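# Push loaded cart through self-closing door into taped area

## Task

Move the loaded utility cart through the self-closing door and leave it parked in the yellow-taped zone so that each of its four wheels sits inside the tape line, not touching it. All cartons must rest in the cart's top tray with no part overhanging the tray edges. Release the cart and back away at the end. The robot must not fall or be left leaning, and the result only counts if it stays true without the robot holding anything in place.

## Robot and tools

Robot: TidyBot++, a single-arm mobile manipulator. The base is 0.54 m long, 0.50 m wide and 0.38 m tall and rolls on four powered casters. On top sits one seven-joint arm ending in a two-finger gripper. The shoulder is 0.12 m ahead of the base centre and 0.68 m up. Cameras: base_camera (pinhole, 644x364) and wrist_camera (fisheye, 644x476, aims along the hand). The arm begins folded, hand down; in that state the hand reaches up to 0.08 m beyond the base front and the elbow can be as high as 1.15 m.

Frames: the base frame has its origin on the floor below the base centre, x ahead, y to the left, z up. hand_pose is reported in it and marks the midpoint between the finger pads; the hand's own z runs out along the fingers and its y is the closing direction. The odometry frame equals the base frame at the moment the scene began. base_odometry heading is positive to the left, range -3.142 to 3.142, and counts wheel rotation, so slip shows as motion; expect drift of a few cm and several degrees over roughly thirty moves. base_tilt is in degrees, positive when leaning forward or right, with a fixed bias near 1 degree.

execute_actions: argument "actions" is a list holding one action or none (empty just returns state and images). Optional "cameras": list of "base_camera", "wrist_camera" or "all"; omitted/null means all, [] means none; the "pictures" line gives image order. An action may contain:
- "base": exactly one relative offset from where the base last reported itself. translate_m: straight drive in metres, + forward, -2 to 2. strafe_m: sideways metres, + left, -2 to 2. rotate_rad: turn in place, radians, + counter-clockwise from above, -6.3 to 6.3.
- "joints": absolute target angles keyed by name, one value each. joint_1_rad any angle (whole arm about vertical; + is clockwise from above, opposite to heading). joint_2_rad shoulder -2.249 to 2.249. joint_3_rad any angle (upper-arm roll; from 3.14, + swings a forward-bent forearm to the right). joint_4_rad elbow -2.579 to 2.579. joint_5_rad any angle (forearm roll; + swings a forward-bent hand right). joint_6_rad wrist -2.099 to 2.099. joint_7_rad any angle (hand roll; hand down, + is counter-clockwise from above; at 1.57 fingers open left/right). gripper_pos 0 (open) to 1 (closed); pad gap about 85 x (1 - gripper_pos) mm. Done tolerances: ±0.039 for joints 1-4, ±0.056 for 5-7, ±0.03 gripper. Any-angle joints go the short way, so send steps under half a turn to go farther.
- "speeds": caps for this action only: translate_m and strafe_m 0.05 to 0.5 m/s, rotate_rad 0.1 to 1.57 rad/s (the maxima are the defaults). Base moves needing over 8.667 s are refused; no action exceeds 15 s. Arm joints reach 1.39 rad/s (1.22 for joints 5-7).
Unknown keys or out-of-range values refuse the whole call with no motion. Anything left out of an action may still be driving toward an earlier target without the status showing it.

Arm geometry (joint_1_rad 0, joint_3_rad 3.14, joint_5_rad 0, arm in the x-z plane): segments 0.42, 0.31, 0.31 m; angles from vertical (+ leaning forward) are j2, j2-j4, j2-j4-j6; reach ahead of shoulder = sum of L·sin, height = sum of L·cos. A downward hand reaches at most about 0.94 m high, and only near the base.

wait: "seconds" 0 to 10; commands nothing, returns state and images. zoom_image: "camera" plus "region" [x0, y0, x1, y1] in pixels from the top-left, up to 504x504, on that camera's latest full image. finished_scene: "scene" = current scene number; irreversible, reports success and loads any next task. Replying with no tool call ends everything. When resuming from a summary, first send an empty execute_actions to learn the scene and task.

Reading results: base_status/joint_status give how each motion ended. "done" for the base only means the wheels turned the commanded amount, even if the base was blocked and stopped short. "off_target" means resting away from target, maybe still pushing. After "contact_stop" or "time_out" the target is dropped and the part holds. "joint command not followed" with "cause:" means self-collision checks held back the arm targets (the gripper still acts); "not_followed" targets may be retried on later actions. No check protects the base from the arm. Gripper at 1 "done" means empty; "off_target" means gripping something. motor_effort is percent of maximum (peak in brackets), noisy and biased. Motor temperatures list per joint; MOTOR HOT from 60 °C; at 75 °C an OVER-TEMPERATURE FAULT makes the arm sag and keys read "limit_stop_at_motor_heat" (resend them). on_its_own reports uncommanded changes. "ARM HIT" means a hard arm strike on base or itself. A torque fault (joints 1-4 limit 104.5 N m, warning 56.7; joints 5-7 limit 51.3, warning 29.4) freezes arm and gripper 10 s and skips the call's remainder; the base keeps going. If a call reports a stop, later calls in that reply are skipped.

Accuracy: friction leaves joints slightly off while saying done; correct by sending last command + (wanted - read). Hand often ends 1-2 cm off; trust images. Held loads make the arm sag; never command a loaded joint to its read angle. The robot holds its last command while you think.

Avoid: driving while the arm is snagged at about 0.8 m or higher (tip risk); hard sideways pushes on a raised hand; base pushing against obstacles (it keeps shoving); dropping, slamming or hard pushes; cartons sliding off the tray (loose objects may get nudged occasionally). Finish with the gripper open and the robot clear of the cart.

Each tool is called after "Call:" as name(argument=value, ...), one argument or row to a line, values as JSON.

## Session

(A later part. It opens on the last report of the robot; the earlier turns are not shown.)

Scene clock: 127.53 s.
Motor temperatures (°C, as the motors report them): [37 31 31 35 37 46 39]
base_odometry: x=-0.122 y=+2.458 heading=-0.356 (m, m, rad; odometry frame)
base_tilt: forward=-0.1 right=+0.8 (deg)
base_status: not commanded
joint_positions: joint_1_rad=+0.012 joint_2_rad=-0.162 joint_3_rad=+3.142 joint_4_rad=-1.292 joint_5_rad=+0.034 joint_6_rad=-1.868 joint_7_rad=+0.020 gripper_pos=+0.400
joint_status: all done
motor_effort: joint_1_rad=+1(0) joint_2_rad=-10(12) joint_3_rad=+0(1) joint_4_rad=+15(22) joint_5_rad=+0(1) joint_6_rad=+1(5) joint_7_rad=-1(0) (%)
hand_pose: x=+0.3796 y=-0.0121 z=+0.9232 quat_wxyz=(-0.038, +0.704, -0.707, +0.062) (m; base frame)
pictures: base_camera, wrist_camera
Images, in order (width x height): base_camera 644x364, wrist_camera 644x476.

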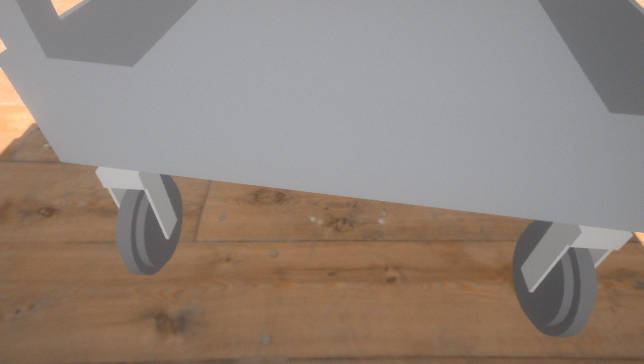

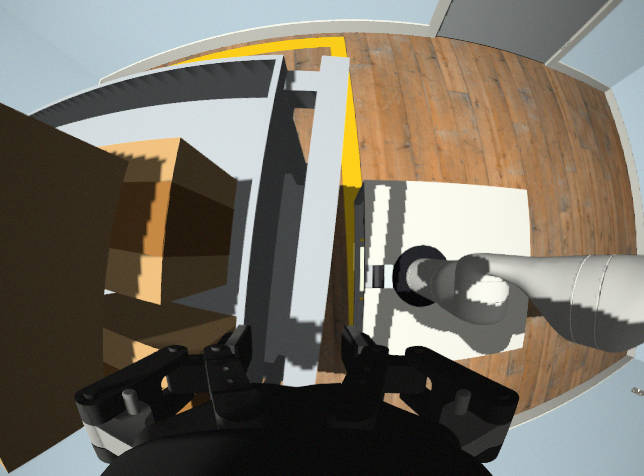

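Call:
execute_actions(
  actions=[
    {"base":{"translate_m":-0.6},"joints":{"joint_2_rad":-0.3,"joint_4_rad":-0.9,"joint_6_rad":-1.7,"joint_7_rad":1.57}},
  ],
)

Scene clock: 131.37 s.
Motor temperatures (°C, as the motors report them): [37 31 31 35 37 46 39]
base_odometry: x=-0.684 y=+2.667 heading=-0.356 (m, m, rad; odometry frame)
base_tilt: forward=-0.1 right=+0.6 (deg)
base_status: done
joint_positions: joint_1_rad=+0.012 joint_2_rad=-0.310 joint_3_rad=+3.142 joint_4_rad=-0.916 joint_5_rad=+0.034 joint_6_rad=-1.734 joint_7_rad=+1.550 gripper_pos=+0.400
joint_status: all done
motor_effort: joint_1_rad=+1(1) joint_2_rad=-2(13) joint_3_rad=+0(1) joint_4_rad=+14(17) joint_5_rad=+0(0) joint_6_rad=+5(7) joint_7_rad=-1(0) (%)
hand_pose: x=+0.3930 y=-0.0125 z=+1.1245 quat_wxyz=(+0.013, +0.920, -0.024, +0.390) (m; base frame)
pictures: base_camera, wrist_camera
Images, in order (width x height): base_camera 644x364, wrist_camera 644x476.

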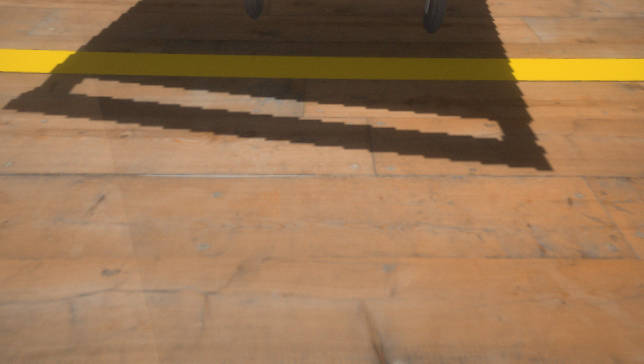

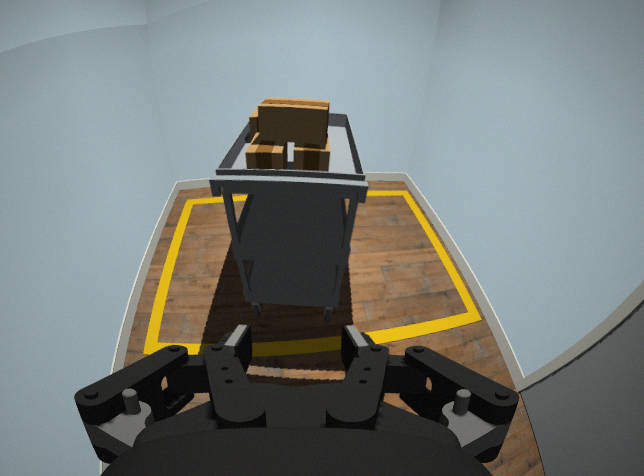

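Call:
finished_scene(
  scene=1,
)

The scene is finished: the task was done.


## Next scene

The same job, from a new start.

Call:
execute_actions(
  actions=[],
)

Scene clock: 0.00 s.
Motor temperatures (°C, as the motors report them): [37 31 31 35 37 46 39]
base_odometry: x=+0.000 y=+0.000 heading=+0.000 (m, m, rad; odometry frame)
base_tilt: forward=+0.0 right=+0.7 (deg)
base_status: not commanded
joint_positions: joint_1_rad=-0.049 joint_2_rad=-0.386 joint_3_rad=+3.097 joint_4_rad=-2.533 joint_5_rad=-0.031 joint_6_rad=-0.878 joint_7_rad=+1.568 gripper_pos=+0.000
joint_status: not commanded
motor_effort: joint_1_rad=+0 joint_2_rad=+0 joint_3_rad=+1 joint_4_rad=+15 joint_5_rad=+0 joint_6_rad=+0 joint_7_rad=-1 (%)
hand_pose: x=+0.2588 y=+0.0201 z=+0.5909 quat_wxyz=(-0.007, +0.998, +0.035, +0.058) (m; base frame)
pictures: base_camera, wrist_camera
Images, in order (width x height): base_camera 644x364, wrist_camera 644x476.

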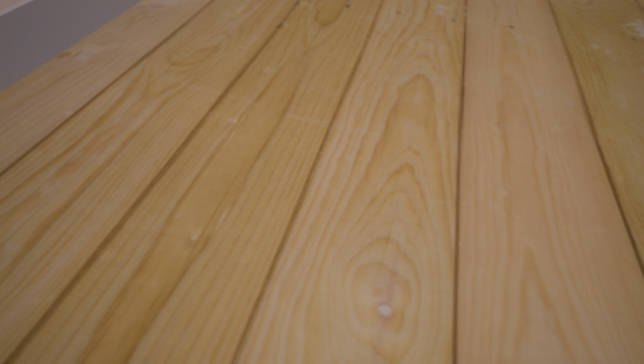

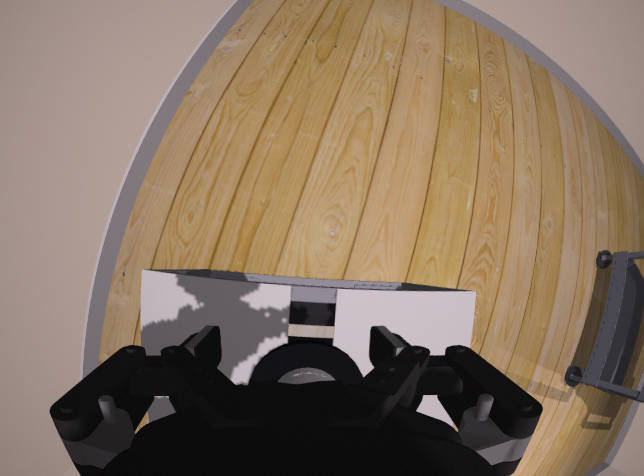

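Call:
execute_actions(
  actions=[
    {"base":{"rotate_rad":-0.27},"joints":{"joint_1_rad":1.585,"joint_2_rad":-0.3,"joint_3_rad":3.165,"joint_4_rad":-1.2,"joint_5_rad":0.03,"joint_6_rad":-1.4}},
  ],
)

Scene clock: 4.73 s.
Motor temperatures (°C, as the motors report them): [37 31 31 35 37 46 39]
base_odometry: x=+0.000 y=+0.000 heading=-0.269 (m, m, rad; odometry frame)
base_tilt: forward=-0.1 right=+0.6 (deg)
base_status: done
joint_positions: joint_1_rad=+1.574 joint_2_rad=-0.324 joint_3_rad=+3.153 joint_4_rad=-1.222 joint_5_rad=+0.001 joint_6_rad=-1.367 joint_7_rad=+1.568 gripper_pos=+0.000
joint_status: all done
motor_effort: joint_1_rad=+1(2) joint_2_rad=-6(7) joint_3_rad=+0(1) joint_4_rad=+18(19) joint_5_rad=+0(1) joint_6_rad=+5(6) joint_7_rad=-1(1) (%)
hand_pose: x=+0.1133 y=-0.3512 z=+1.0775 quat_wxyz=(+0.301, +0.634, -0.647, +0.299) (m; base frame)
pictures: base_camera, wrist_camera
Images, in order (width x height): base_camera 644x364, wrist_camera 644x476.

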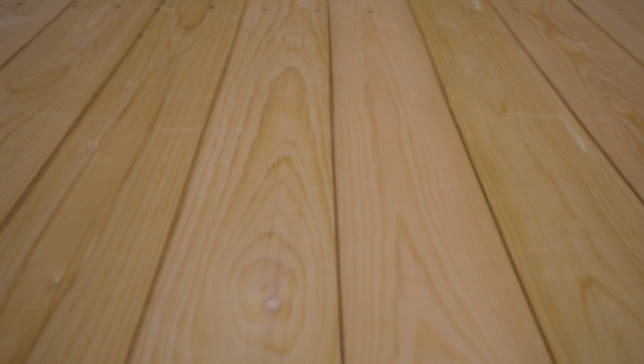

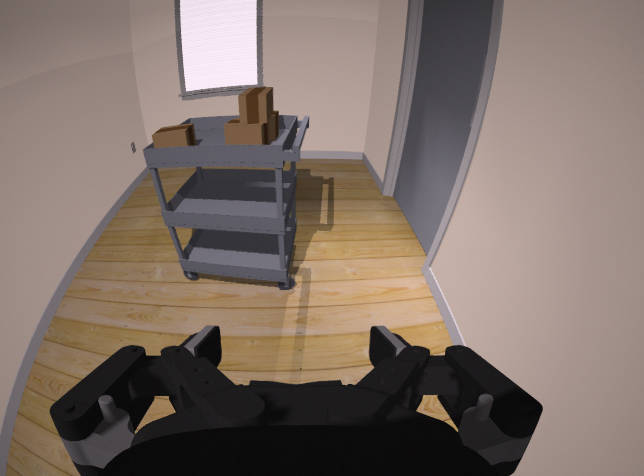

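Call:
execute_actions(
  actions=[
    {"base":{"translate_m":-0.31},"joints":{"joint_1_rad":-0.012,"joint_2_rad":-0.26,"joint_4_rad":-1.3,"joint_6_rad":-1.9,"joint_7_rad":-0.13,"gripper_pos":0.35}},
  ],
  cameras=["wrist_camera"],
)

Call:
execute_actions(
  actions=[
    {"base":{"strafe_m":-0.9}},
  ],
)

Scene clock: 11.77 s.
Motor temperatures (°C, as the motors report them): [37 31 31 35 37 46 39]
base_odometry: x=-0.299 y=+0.083 heading=-0.270 (m, m, rad; odometry frame)
base_tilt: forward=-0.1 right=+0.6 (deg)
base_status: done
joint_positions: joint_1_rad=-0.001 joint_2_rad=-0.282 joint_3_rad=+3.162 joint_4_rad=-1.274 joint_5_rad=+0.005 joint_6_rad=-1.867 joint_7_rad=-0.103 gripper_pos=+0.350
joint_status: all done
motor_effort: joint_1_rad=+1(1) joint_2_rad=-6(6) joint_3_rad=+0(4) joint_4_rad=+16(18) joint_5_rad=+0(1) joint_6_rad=+2(6) joint_7_rad=-1(1) (%)
hand_pose: x=+0.3519 y=-0.0059 z=+0.9592 quat_wxyz=(-0.104, +0.655, -0.742, +0.095) (m; base frame)
pictures: wrist_camera
Images, in order (width x height): wrist_camera 644x476.

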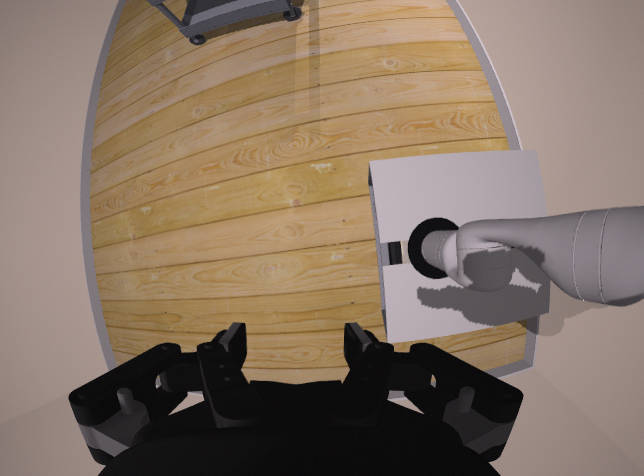

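Scene clock: 14.93 s.
Motor temperatures (°C, as the motors report them): [37 31 31 35 37 46 39]
base_odometry: x=-0.540 y=-0.785 heading=-0.270 (m, m, rad; odometry frame)
base_tilt: forward=-0.1 right=+0.7 (deg)
base_status: done
joint_positions: joint_1_rad=-0.002 joint_2_rad=-0.281 joint_3_rad=+3.162 joint_4_rad=-1.274 joint_5_rad=+0.005 joint_6_rad=-1.868 joint_7_rad=-0.103 gripper_pos=+0.350
joint_status: not commanded
motor_effort: joint_1_rad=+0(0) joint_2_rad=-5(5) joint_3_rad=+0(2) joint_4_rad=+15(15) joint_5_rad=+0(1) joint_6_rad=+1(2) joint_7_rad=-1(1) (%)
hand_pose: x=+0.3521 y=-0.0061 z=+0.9587 quat_wxyz=(-0.103, +0.655, -0.742, +0.094) (m; base frame)
pictures: base_camera, wrist_camera
Images, in order (width x height): base_camera 644x364, wrist_camera 644x476.

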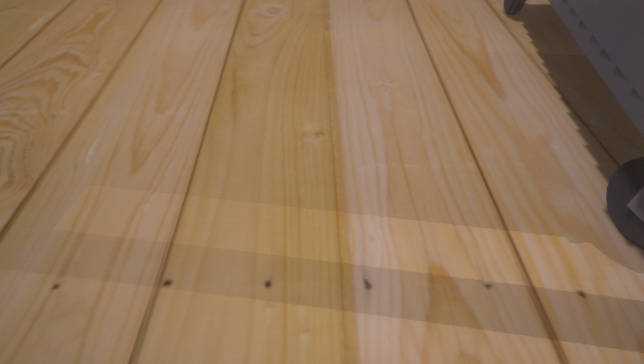

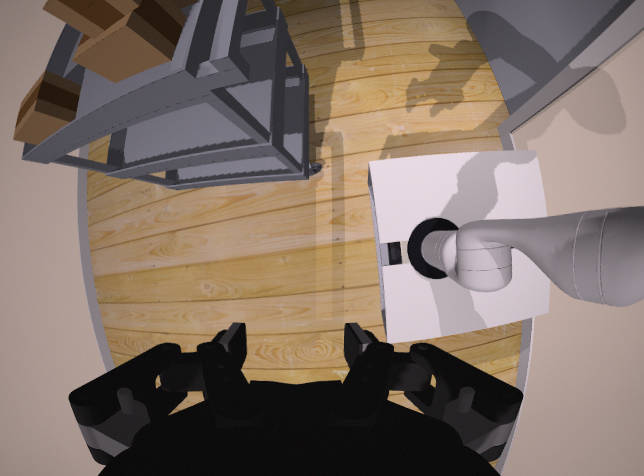

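Call:
execute_actions(
  actions=[
    {"base":{"strafe_m":-0.53},"joints":{"joint_2_rad":-0.12,"joint_4_rad":-1.33,"joint_6_rad":-1.88}},
  ],
)

Scene clock: 19.03 s.
Motor temperatures (°C, as the motors report them): [37 31 31 35 37 46 39]
base_odometry: x=-0.681 y=-1.296 heading=-0.270 (m, m, rad; odometry frame)
base_tilt: forward=-0.2 right=+0.6 (deg)
base_status: done
joint_positions: joint_1_rad=-0.003 joint_2_rad=-0.122 joint_3_rad=+3.164 joint_4_rad=-1.309 joint_5_rad=+0.006 joint_6_rad=-1.868 joint_7_rad=-0.103 gripper_pos=+0.350
joint_status: all done
motor_effort: joint_1_rad=+0(1) joint_2_rad=-12(15) joint_3_rad=+0(1) joint_4_rad=+16(16) joint_5_rad=+0(1) joint_6_rad=+1(2) joint_7_rad=-1(0) (%)
hand_pose: x=+0.3865 y=-0.0064 z=+0.9070 quat_wxyz=(-0.031, +0.661, -0.749, +0.030) (m; base frame)
pictures: base_camera, wrist_camera
Images, in order (width x height): base_camera 644x364, wrist_camera 644x476.

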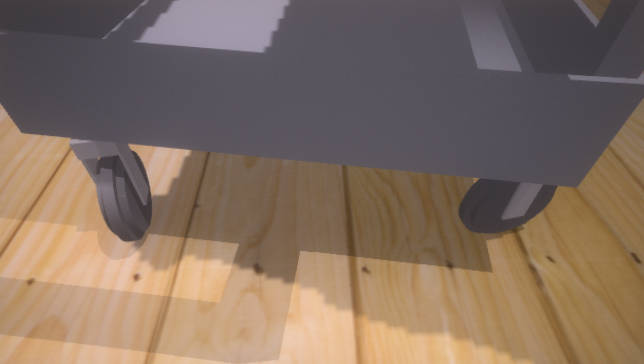

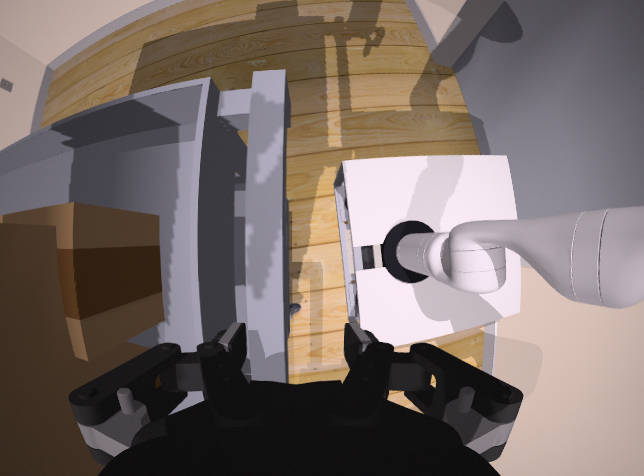

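Call:
execute_actions(
  actions=[
    {"base":{"translate_m":0.031}},
  ],
  cameras=[],
)

Call:
execute_actions(
  actions=[
    {"joints":{"joint_2_rad":-0.18,"joint_4_rad":-1.62,"joint_6_rad":-1.59}},
  ],
  cameras=["wrist_camera"],
)

Scene clock: 21.57 s.
Motor temperatures (°C, as the motors report them): [37 31 31 35 37 46 39]
base_odometry: x=-0.651 y=-1.304 heading=-0.271 (m, m, rad; odometry frame)
base_tilt: forward=-0.1 right=+0.7 (deg)
base_status: done
joint_positions: joint_1_rad=-0.003 joint_2_rad=-0.117 joint_3_rad=+3.164 joint_4_rad=-1.309 joint_5_rad=+0.006 joint_6_rad=-1.868 joint_7_rad=-0.103 gripper_pos=+0.350
joint_status: not commanded
motor_effort: joint_1_rad=+0(0) joint_2_rad=-11(14) joint_3_rad=+0(0) joint_4_rad=+16(16) joint_5_rad=+0(0) joint_6_rad=+0(1) joint_7_rad=-1(1) (%)
hand_pose: x=+0.3877 y=-0.0063 z=+0.9055 quat_wxyz=(-0.029, +0.661, -0.749, +0.029) (m; base frame)
pictures: none
No camera images: the call's "cameras" was empty. Leave "cameras" out to get every camera's image.

Scene clock: 22.93 s.
Motor temperatures (°C, as the motors report them): [37 31 31 35 37 46 39]
base_odometry: x=-0.652 y=-1.304 heading=-0.271 (m, m, rad; odometry frame)
base_tilt: forward=-0.1 right=+0.6 (deg)
base_status: not commanded
joint_positions: joint_1_rad=-0.003 joint_2_rad=-0.187 joint_3_rad=+3.164 joint_4_rad=-1.582 joint_5_rad=+0.006 joint_6_rad=-1.634 joint_7_rad=-0.103 gripper_pos=+0.350
joint_status: all done
motor_effort: joint_1_rad=+1(1) joint_2_rad=-5(11) joint_3_rad=+1(1) joint_4_rad=+13(19) joint_5_rad=+0(0) joint_6_rad=+2(3) joint_7_rad=-1(1) (%)
hand_pose: x=+0.3855 y=-0.0064 z=+0.8410 quat_wxyz=(-0.041, +0.661, -0.748, +0.039) (m; base frame)
pictures: wrist_camera
Images, in order (width x height): wrist_camera 644x476.

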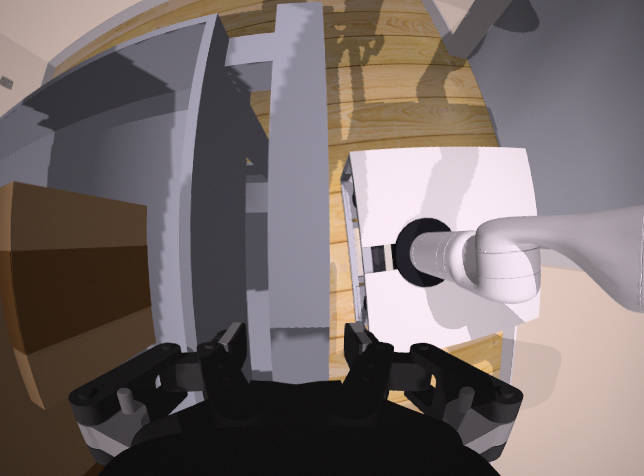

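Call:
execute_actions(
  actions=[
    {"joints":{"gripper_pos":1}},
  ],
  cameras=[],
)

Call:
execute_actions(
  actions=[
    {"base":{"strafe_m":-0.44},"joints":{"joint_7_rad":0.03},"speeds":{"strafe_m":0.11}},
  ],
)

Call:
execute_actions(
  actions=[
    {"base":{"translate_m":-0.12},"joints":{"joint_7_rad":0.08,"joint_3_rad":3.13},"speeds":{"translate_m":0.1}},
  ],
)

Scene clock: 26.50 s.
Motor temperatures (°C, as the motors report them): [37 31 31 35 37 46 39]
base_odometry: x=-0.652 y=-1.304 heading=-0.271 (m, m, rad; odometry frame)
base_tilt: forward=-0.1 right=+0.6 (deg)
base_status: not commanded
joint_positions: joint_1_rad=-0.009 joint_2_rad=-0.189 joint_3_rad=+3.163 joint_4_rad=-1.597 joint_5_rad=+0.006 joint_6_rad=-1.627 joint_7_rad=-0.103 gripper_pos=+0.730
joint_status: gripper_pos off_target (ended at +0.730, target +1.000)
motor_effort: joint_1_rad=+1(4) joint_2_rad=-8(11) joint_3_rad=+1(3) joint_4_rad=+14(20) joint_5_rad=+2(3) joint_6_rad=+6(11) joint_7_rad=-2(4) (%)
hand_pose: x=+0.3835 y=-0.0044 z=+0.8366 quat_wxyz=(-0.039, +0.664, -0.746, +0.037) (m; base frame)
pictures: none
No camera images: the call's "cameras" was empty. Leave "cameras" out to get every camera's image.

Scene clock: 31.30 s.
Motor temperatures (°C, as the motors report them): [37 31 31 35 37 46 39]
base_odometry: x=-0.769 y=-1.728 heading=-0.271 (m, m, rad; odometry frame)
base_tilt: forward=+0.0 right=+0.7 (deg)
base_status: done
joint_positions: joint_1_rad=-0.054 joint_2_rad=-0.190 joint_3_rad=+3.125 joint_4_rad=-1.598 joint_5_rad=+0.006 joint_6_rad=-1.627 joint_7_rad=+0.086 gripper_pos=+0.731
joint_status: joint_7_rad off_target (ended at +0.086, target +0.030)
motor_effort: joint_1_rad=+6(14) joint_2_rad=-9(11) joint_3_rad=+6(14) joint_4_rad=+11(18) joint_5_rad=+0(7) joint_6_rad=+5(11) joint_7_rad=-8(14) (%)
hand_pose: x=+0.3819 y=+0.0184 z=+0.8365 quat_wxyz=(-0.034, +0.759, -0.649, +0.041) (m; base frame)
pictures: base_camera, wrist_camera
Images, in order (width x height): base_camera 644x364, wrist_camera 644x476.

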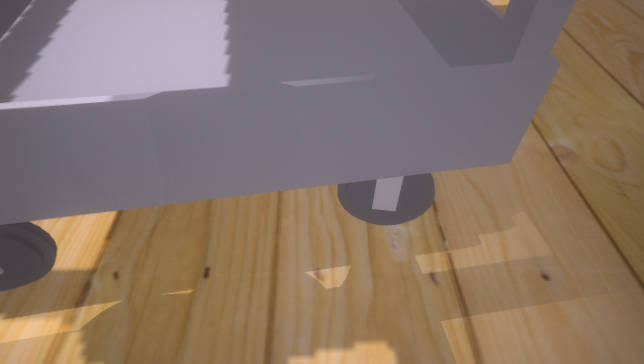

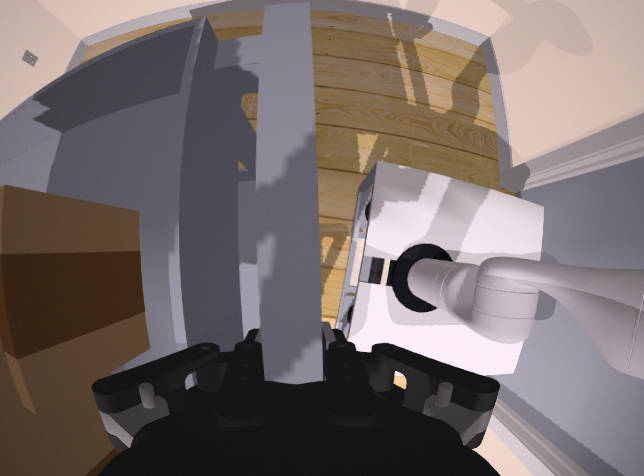

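Scene clock: 33.03 s.
Motor temperatures (°C, as the motors report them): [37 31 31 35 37 46 39]
base_odometry: x=-0.885 y=-1.696 heading=-0.270 (m, m, rad; odometry frame)
base_tilt: forward=-0.1 right=+0.7 (deg)
base_status: done
joint_positions: joint_1_rad=+0.011 joint_2_rad=-0.183 joint_3_rad=+3.155 joint_4_rad=-1.594 joint_5_rad=+0.024 joint_6_rad=-1.601 joint_7_rad=+0.083 gripper_pos=+0.731
joint_status: all done
motor_effort: joint_1_rad=-5(6) joint_2_rad=-9(14) joint_3_rad=-6(7) joint_4_rad=+13(15) joint_5_rad=-3(5) joint_6_rad=+7(8) joint_7_rad=+3(8) (%)
hand_pose: x=+0.3931 y=-0.0133 z=+0.8370 quat_wxyz=(-0.035, +0.725, -0.686, +0.056) (m; base frame)
pictures: base_camera, wrist_camera
Images, in order (width x height): base_camera 644x364, wrist_camera 644x476.

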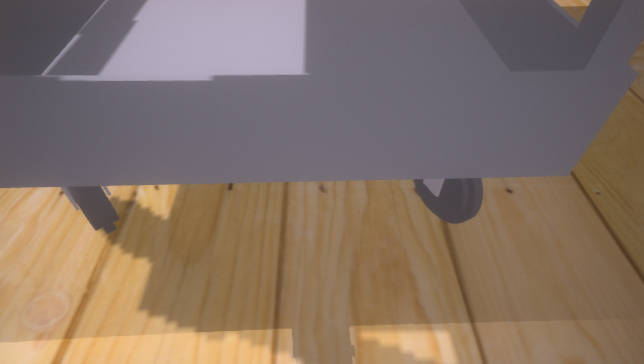

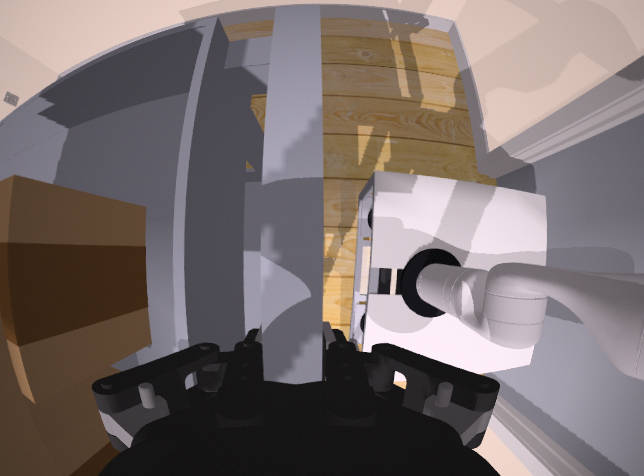

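Centred.

Call:
execute_actions(
  actions=[
    {"base":{"translate_m":-0.35},"speeds":{"translate_m":0.08}},
  ],
)

Scene clock: 39.27 s.
Motor temperatures (°C, as the motors report them): [37 31 31 35 37 46 39]
base_odometry: x=-1.222 y=-1.603 heading=-0.271 (m, m, rad; odometry frame)
base_tilt: forward=-0.1 right=+0.6 (deg)
base_status: done
joint_positions: joint_1_rad=+0.042 joint_2_rad=-0.179 joint_3_rad=+3.185 joint_4_rad=-1.591 joint_5_rad=+0.048 joint_6_rad=-1.599 joint_7_rad=+0.053 gripper_pos=+0.731
joint_status: not commanded
motor_effort: joint_1_rad=-10(12) joint_2_rad=-9(17) joint_3_rad=-11(13) joint_4_rad=+13(15) joint_5_rad=-6(8) joint_6_rad=+6(10) joint_7_rad=+7(8) (%)
hand_pose: x=+0.3933 y=-0.0381 z=+0.8373 quat_wxyz=(-0.028, +0.693, -0.718, +0.062) (m; base frame)
pictures: base_camera, wrist_camera
Images, in order (width x height): base_camera 644x364, wrist_camera 644x476.

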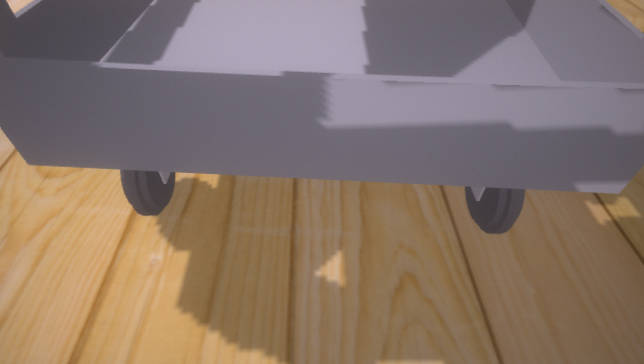

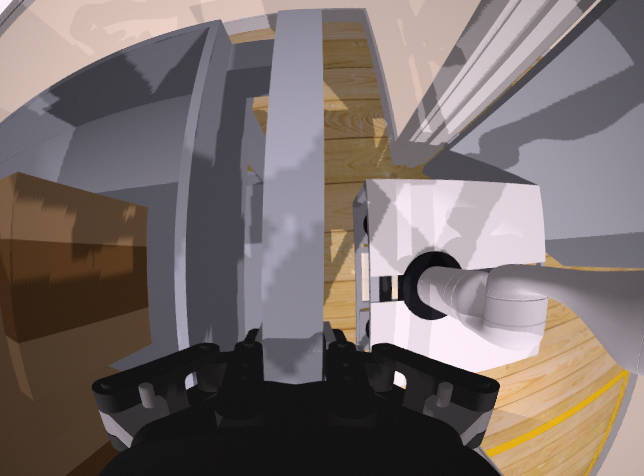

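Call:
execute_actions(
  actions=[
    {"base":{"translate_m":-0.6},"speeds":{"translate_m":0.13}},
  ],
)

Call:
execute_actions(
  actions=[
    {"base":{"translate_m":-0.55},"speeds":{"translate_m":0.13}},
  ],
)

Scene clock: 45.77 s.
Motor temperatures (°C, as the motors report them): [37 31 31 35 37 46 39]
base_odometry: x=-1.800 y=-1.442 heading=-0.271 (m, m, rad; odometry frame)
base_tilt: forward=-0.1 right=+0.6 (deg)
base_status: done
joint_positions: joint_1_rad=+0.045 joint_2_rad=-0.179 joint_3_rad=+3.188 joint_4_rad=-1.591 joint_5_rad=+0.053 joint_6_rad=-1.602 joint_7_rad=+0.052 gripper_pos=+0.731
joint_status: not commanded
motor_effort: joint_1_rad=-10(12) joint_2_rad=-8(17) joint_3_rad=-11(13) joint_4_rad=+14(15) joint_5_rad=-5(8) joint_6_rad=+6(8) joint_7_rad=+6(8) (%)
hand_pose: x=+0.3920 y=-0.0411 z=+0.8373 quat_wxyz=(-0.025, +0.690, -0.721, +0.063) (m; base frame)
pictures: base_camera, wrist_camera
Images, in order (width x height): base_camera 644x364, wrist_camera 644x476.

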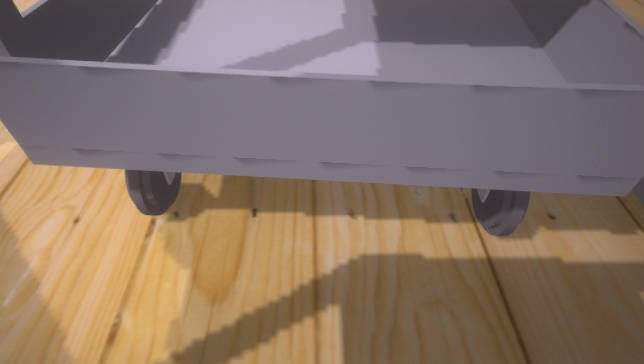

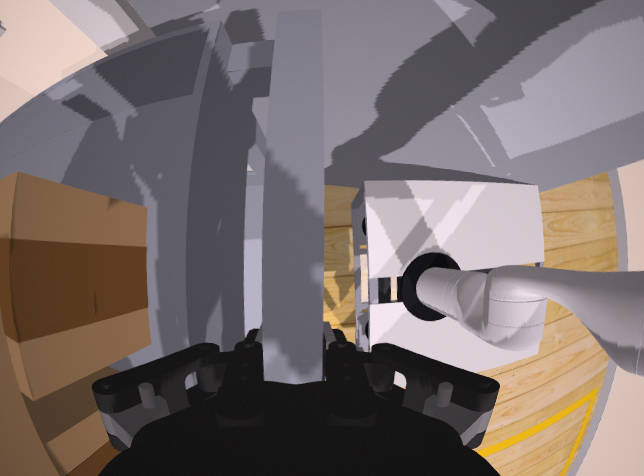

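Scene clock: 50.67 s.
Motor temperatures (°C, as the motors report them): [37 31 31 35 37 46 39]
base_odometry: x=-2.330 y=-1.295 heading=-0.271 (m, m, rad; odometry frame)
base_tilt: forward=-0.1 right=+0.6 (deg)
base_status: done
joint_positions: joint_1_rad=+0.039 joint_2_rad=-0.181 joint_3_rad=+3.182 joint_4_rad=-1.592 joint_5_rad=+0.053 joint_6_rad=-1.602 joint_7_rad=+0.052 gripper_pos=+0.731
joint_status: not commanded
motor_effort: joint_1_rad=-6(10) joint_2_rad=-7(17) joint_3_rad=-7(11) joint_4_rad=+14(15) joint_5_rad=-6(6) joint_6_rad=+6(8) joint_7_rad=+3(6) (%)
hand_pose: x=+0.3919 y=-0.0377 z=+0.8373 quat_wxyz=(-0.025, +0.694, -0.717, +0.063) (m; base frame)
pictures: base_camera, wrist_camera
Images, in order (width x height): base_camera 644x364, wrist_camera 644x476.

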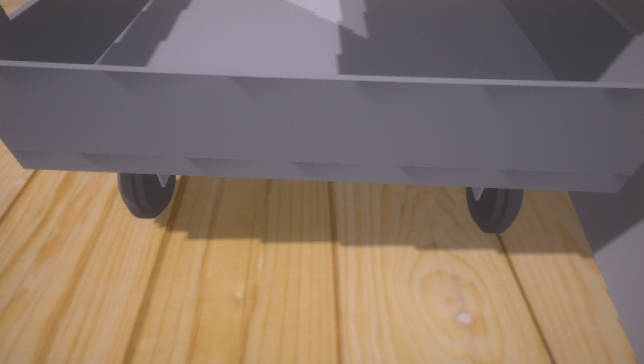

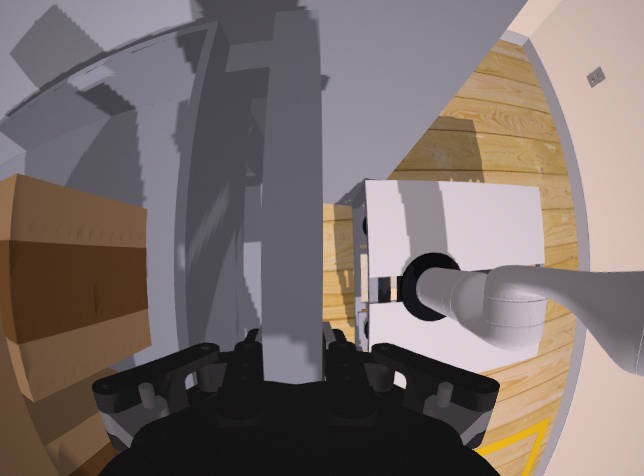

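Call:
execute_actions(
  actions=[
    {"base":{"translate_m":-0.48},"joints":{"joint_1_rad":0.01,"joint_7_rad":0.05},"speeds":{"translate_m":0.12}},
  ],
)

Call:
execute_actions(
  actions=[
    {"base":{"strafe_m":0.8},"joints":{"joint_1_rad":-0.03,"joint_7_rad":0.1},"speeds":{"strafe_m":0.13}},
  ],
)

Call:
execute_actions(
  actions=[
    {"base":{"strafe_m":0.65},"speeds":{"strafe_m":0.15}},
  ],
)

Scene clock: 58.57 s.
Motor temperatures (°C, as the motors report them): [37 31 31 35 37 46 39]
base_odometry: x=-2.793 y=-1.166 heading=-0.271 (m, m, rad; odometry frame)
base_tilt: forward=+0.0 right=+0.6 (deg)
base_status: done
joint_positions: joint_1_rad=+0.032 joint_2_rad=-0.181 joint_3_rad=+3.152 joint_4_rad=-1.592 joint_5_rad=+0.048 joint_6_rad=-1.602 joint_7_rad=+0.043 gripper_pos=+0.731
joint_status: all done
motor_effort: joint_1_rad=-1(7) joint_2_rad=-7(16) joint_3_rad=-1(8) joint_4_rad=+13(16) joint_5_rad=+1(6) joint_6_rad=+6(7) joint_7_rad=+1(7) (%)
hand_pose: x=+0.3928 y=-0.0255 z=+0.8373 quat_wxyz=(-0.026, +0.704, -0.707, +0.063) (m; base frame)
pictures: base_camera, wrist_camera
Images, in order (width x height): base_camera 644x364, wrist_camera 644x476.

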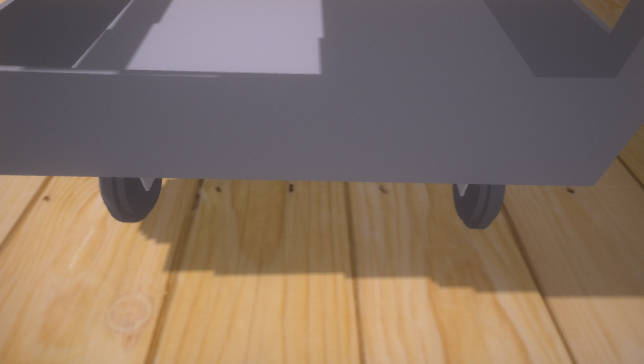

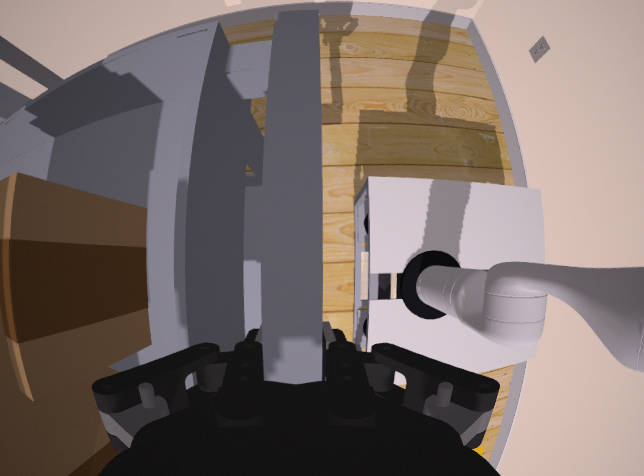

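Scene clock: 65.33 s.
Motor temperatures (°C, as the motors report them): [37 31 31 35 37 46 39]
base_odometry: x=-2.579 y=-0.395 heading=-0.271 (m, m, rad; odometry frame)
base_tilt: forward=-0.1 right=+0.7 (deg)
base_status: done
joint_positions: joint_1_rad=-0.018 joint_2_rad=-0.193 joint_3_rad=+3.140 joint_4_rad=-1.600 joint_5_rad=+0.053 joint_6_rad=-1.648 joint_7_rad=+0.084 gripper_pos=+0.736
joint_status: all done
motor_effort: joint_1_rad=-1(13) joint_2_rad=-7(9) joint_3_rad=-1(14) joint_4_rad=+12(19) joint_5_rad=+0(9) joint_6_rad=+4(15) joint_7_rad=+1(10) (%)
hand_pose: x=+0.3755 y=-0.0099 z=+0.8363 quat_wxyz=(-0.010, +0.740, -0.671, +0.049) (m; base frame)
pictures: base_camera, wrist_camera
Images, in order (width x height): base_camera 644x364, wrist_camera 644x476.

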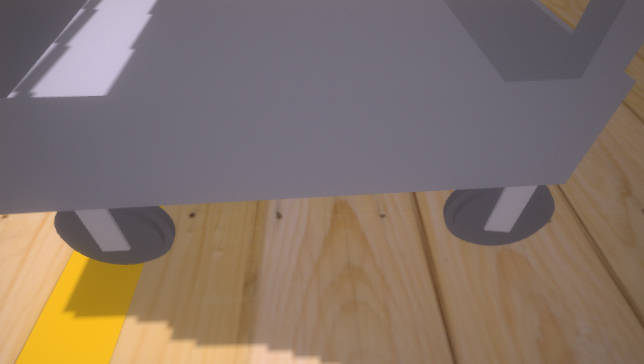

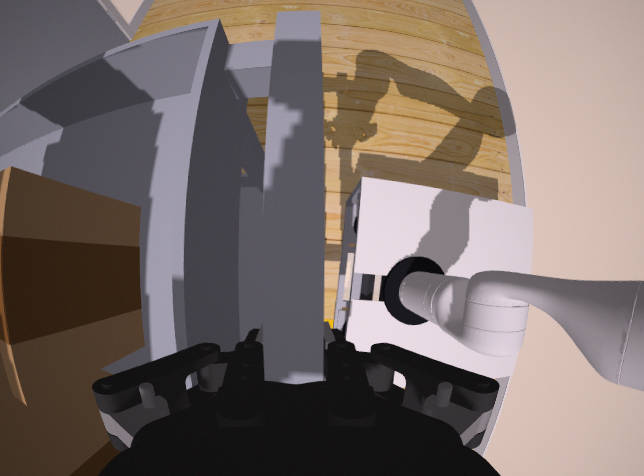

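Scene clock: 70.53 s.
Motor temperatures (°C, as the motors report them): [37 31 31 35 37 46 39]
base_odometry: x=-2.405 y=+0.231 heading=-0.271 (m, m, rad; odometry frame)
base_tilt: forward=-0.1 right=+0.6 (deg)
base_status: done
joint_positions: joint_1_rad=+0.001 joint_2_rad=-0.193 joint_3_rad=+3.159 joint_4_rad=-1.600 joint_5_rad=+0.059 joint_6_rad=-1.648 joint_7_rad=+0.045 gripper_pos=+0.736
joint_status: not commanded
motor_effort: joint_1_rad=-3(12) joint_2_rad=-9(11) joint_3_rad=-4(12) joint_4_rad=+13(16) joint_5_rad=-1(9) joint_6_rad=+7(11) joint_7_rad=+4(12) (%)
hand_pose: x=+0.3751 y=-0.0220 z=+0.8364 quat_wxyz=(-0.010, +0.713, -0.699, +0.050) (m; base frame)
pictures: base_camera, wrist_camera
Images, in order (width x height): base_camera 644x364, wrist_camera 644x476.

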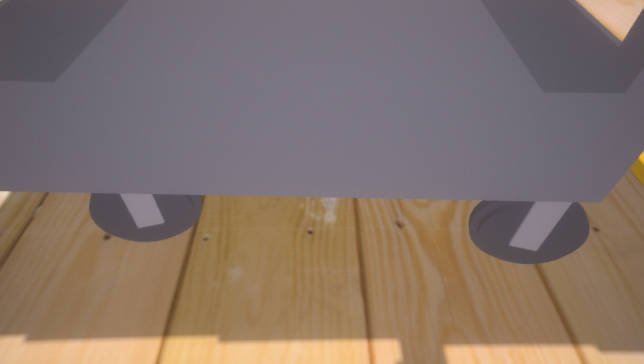

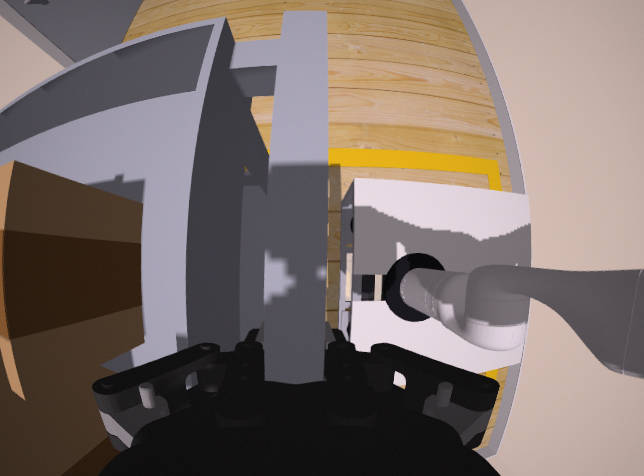

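Call:
execute_actions(
  actions=[
    {"joints":{"gripper_pos":0.4,"joint_7_rad":0.05,"joint_1_rad":0}},
  ],
  cameras=[],
)

Call:
execute_actions(
  actions=[
    {"joints":{"joint_2_rad":-0.14,"joint_4_rad":-1.27,"joint_6_rad":-1.9}},
  ],
  cameras=[],
)

Call:
execute_actions(
  actions=[
    {"base":{"strafe_m":-1.0},"joints":{"joint_2_rad":-0.6,"joint_4_rad":-1.1,"joint_6_rad":-1.85,"joint_7_rad":1.57,"joint_1_rad":-0.8}},
  ],
)

Scene clock: 74.53 s.
Motor temperatures (°C, as the motors report them): [37 31 31 35 37 46 39]
base_odometry: x=-2.405 y=+0.231 heading=-0.271 (m, m, rad; odometry frame)
base_tilt: forward=-0.1 right=+0.6 (deg)
base_status: not commanded
joint_positions: joint_1_rad=+0.007 joint_2_rad=-0.200 joint_3_rad=+3.146 joint_4_rad=-1.617 joint_5_rad=+0.057 joint_6_rad=-1.644 joint_7_rad=+0.045 gripper_pos=+0.401
joint_status: all done
motor_effort: joint_1_rad=-1(3) joint_2_rad=-5(9) joint_3_rad=-1(4) joint_4_rad=+18(21) joint_5_rad=-1(2) joint_6_rad=+7(10) joint_7_rad=-1(4) (%)
hand_pose: x=+0.3708 y=-0.0194 z=+0.8324 quat_wxyz=(-0.007, +0.715, -0.697, +0.048) (m; base frame)
pictures: none
No camera images: the call's "cameras" was empty. Leave "cameras" out to get every camera's image.

Scene clock: 76.00 s.
Motor temperatures (°C, as the motors report them): [37 31 31 35 37 46 39]
base_odometry: x=-2.405 y=+0.231 heading=-0.271 (m, m, rad; odometry frame)
base_tilt: forward=-0.1 right=+0.6 (deg)
base_status: not commanded
joint_positions: joint_1_rad=+0.007 joint_2_rad=-0.164 joint_3_rad=+3.142 joint_4_rad=-1.292 joint_5_rad=+0.057 joint_6_rad=-1.869 joint_7_rad=+0.045 gripper_pos=+0.400
joint_status: all done
motor_effort: joint_1_rad=+0(1) joint_2_rad=-9(11) joint_3_rad=+0(1) joint_4_rad=+16(21) joint_5_rad=+0(1) joint_6_rad=+1(9) joint_7_rad=-1(1) (%)
hand_pose: x=+0.3790 y=-0.0176 z=+0.9240 quat_wxyz=(-0.031, +0.711, -0.699, +0.070) (m; base frame)
pictures: none
No camera images: the call's "cameras" was empty. Leave "cameras" out to get every camera's image.

Scene clock: 79.47 s.
Motor temperatures (°C, as the motors report them): [37 31 31 35 37 46 39]
base_odometry: x=-2.673 y=-0.732 heading=-0.271 (m, m, rad; odometry frame)
base_tilt: forward=-0.1 right=+0.6 (deg)
base_status: done
joint_positions: joint_1_rad=-0.790 joint_2_rad=-0.592 joint_3_rad=+3.132 joint_4_rad=-1.122 joint_5_rad=+0.054 joint_6_rad=-1.869 joint_7_rad=+1.545 gripper_pos=+0.400
joint_status: all done
motor_effort: joint_1_rad=+0(1) joint_2_rad=+9(12) joint_3_rad=+1(3) joint_4_rad=+12(17) joint_5_rad=+0(1) joint_6_rad=+5(6) joint_7_rad=-1(0) (%)
hand_pose: x=+0.2217 y=+0.0871 z=+1.0730 quat_wxyz=(-0.123, +0.869, +0.336, +0.342) (m; base frame)
pictures: base_camera, wrist_camera
Images, in order (width x height): base_camera 644x364, wrist_camera 644x476.

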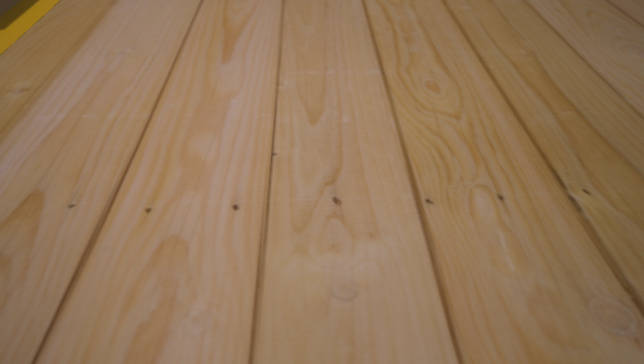

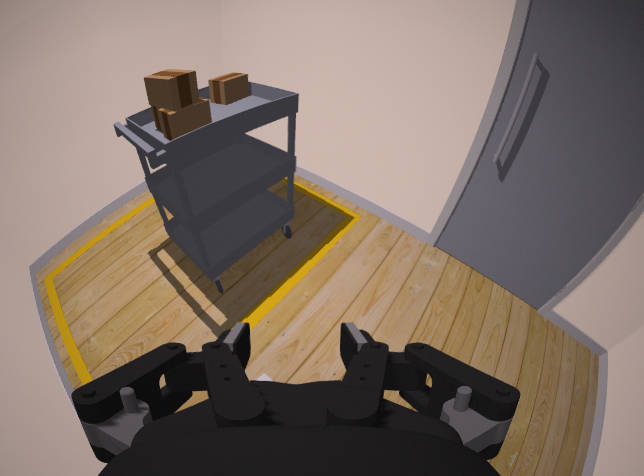

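Call:
zoom_image(
  camera="wrist_camera",
  region=[100,50,320,180],
)

Region (100, 50, 320, 180) of wrist_camera's 644x476 image, scaled by 2.291; it fills the top 298 rows of this view, and the rest is white.

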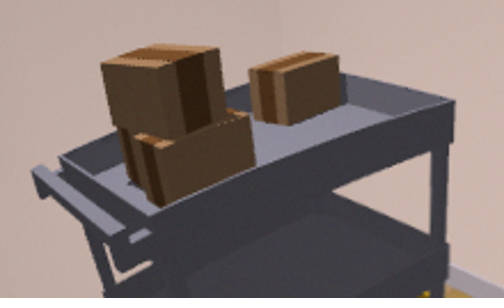

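Call:
execute_actions(
  actions=[
    {"base":{"strafe_m":1.15},"joints":{"joint_1_rad":0.01}},
  ],
  cameras=["wrist_camera"],
)

Scene clock: 89.77 s.
Motor temperatures (°C, as the motors report them): [37 31 31 35 37 46 39]
base_odometry: x=-2.365 y=+0.376 heading=-0.271 (m, m, rad; odometry frame)
base_tilt: forward=-0.1 right=+0.6 (deg)
base_status: done
joint_positions: joint_1_rad=+0.000 joint_2_rad=-0.596 joint_3_rad=+3.131 joint_4_rad=-1.121 joint_5_rad=+0.053 joint_6_rad=-1.869 joint_7_rad=+1.545 gripper_pos=+0.400
joint_status: all done
motor_effort: joint_1_rad=+0(1) joint_2_rad=+9(14) joint_3_rad=+1(3) joint_4_rad=+13(14) joint_5_rad=+0(1) joint_6_rad=+6(6) joint_7_rad=-1(1) (%)
hand_pose: x=+0.2517 y=-0.0112 z=+1.0739 quat_wxyz=(+0.017, +0.930, -0.024, +0.365) (m; base frame)
pictures: wrist_camera
Images, in order (width x height): wrist_camera 644x476.

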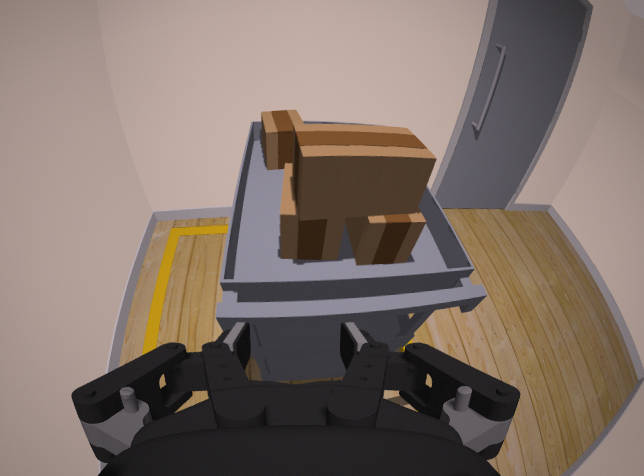

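Call:
execute_actions(
  actions=[
    {"base":{"strafe_m":-1.1}},
  ],
  cameras=["wrist_camera"],
)

Call:
finished_scene(
  scene=2,
)

Scene clock: 95.00 s.
Motor temperatures (°C, as the motors report them): [37 31 31 35 37 46 39]
base_odometry: x=-2.661 y=-0.684 heading=-0.272 (m, m, rad; odometry frame)
base_tilt: forward=-0.1 right=+0.6 (deg)
base_status: done
joint_positions: joint_1_rad=+0.003 joint_2_rad=-0.597 joint_3_rad=+3.130 joint_4_rad=-1.120 joint_5_rad=+0.053 joint_6_rad=-1.869 joint_7_rad=+1.545 gripper_pos=+0.400
joint_status: not commanded
motor_effort: joint_1_rad=+1(1) joint_2_rad=+9(13) joint_3_rad=+1(3) joint_4_rad=+12(14) joint_5_rad=+0(1) joint_6_rad=+5(6) joint_7_rad=-1(0) (%)
hand_pose: x=+0.2513 y=-0.0110 z=+1.0743 quat_wxyz=(+0.018, +0.930, -0.024, +0.366) (m; base frame)
pictures: wrist_camera
Images, in order (width x height): wrist_camera 644x476.

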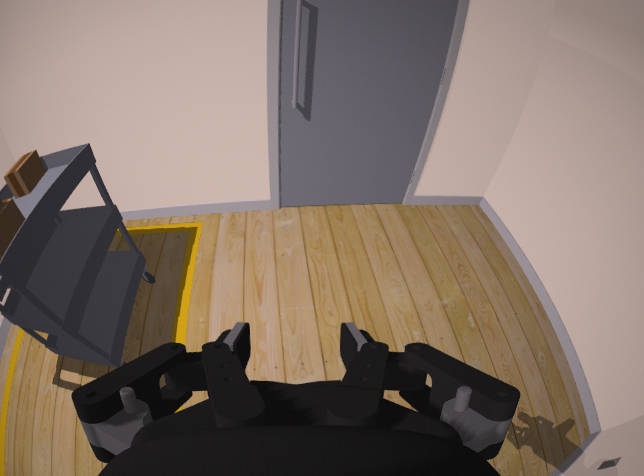

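The scene is finished: the task was done.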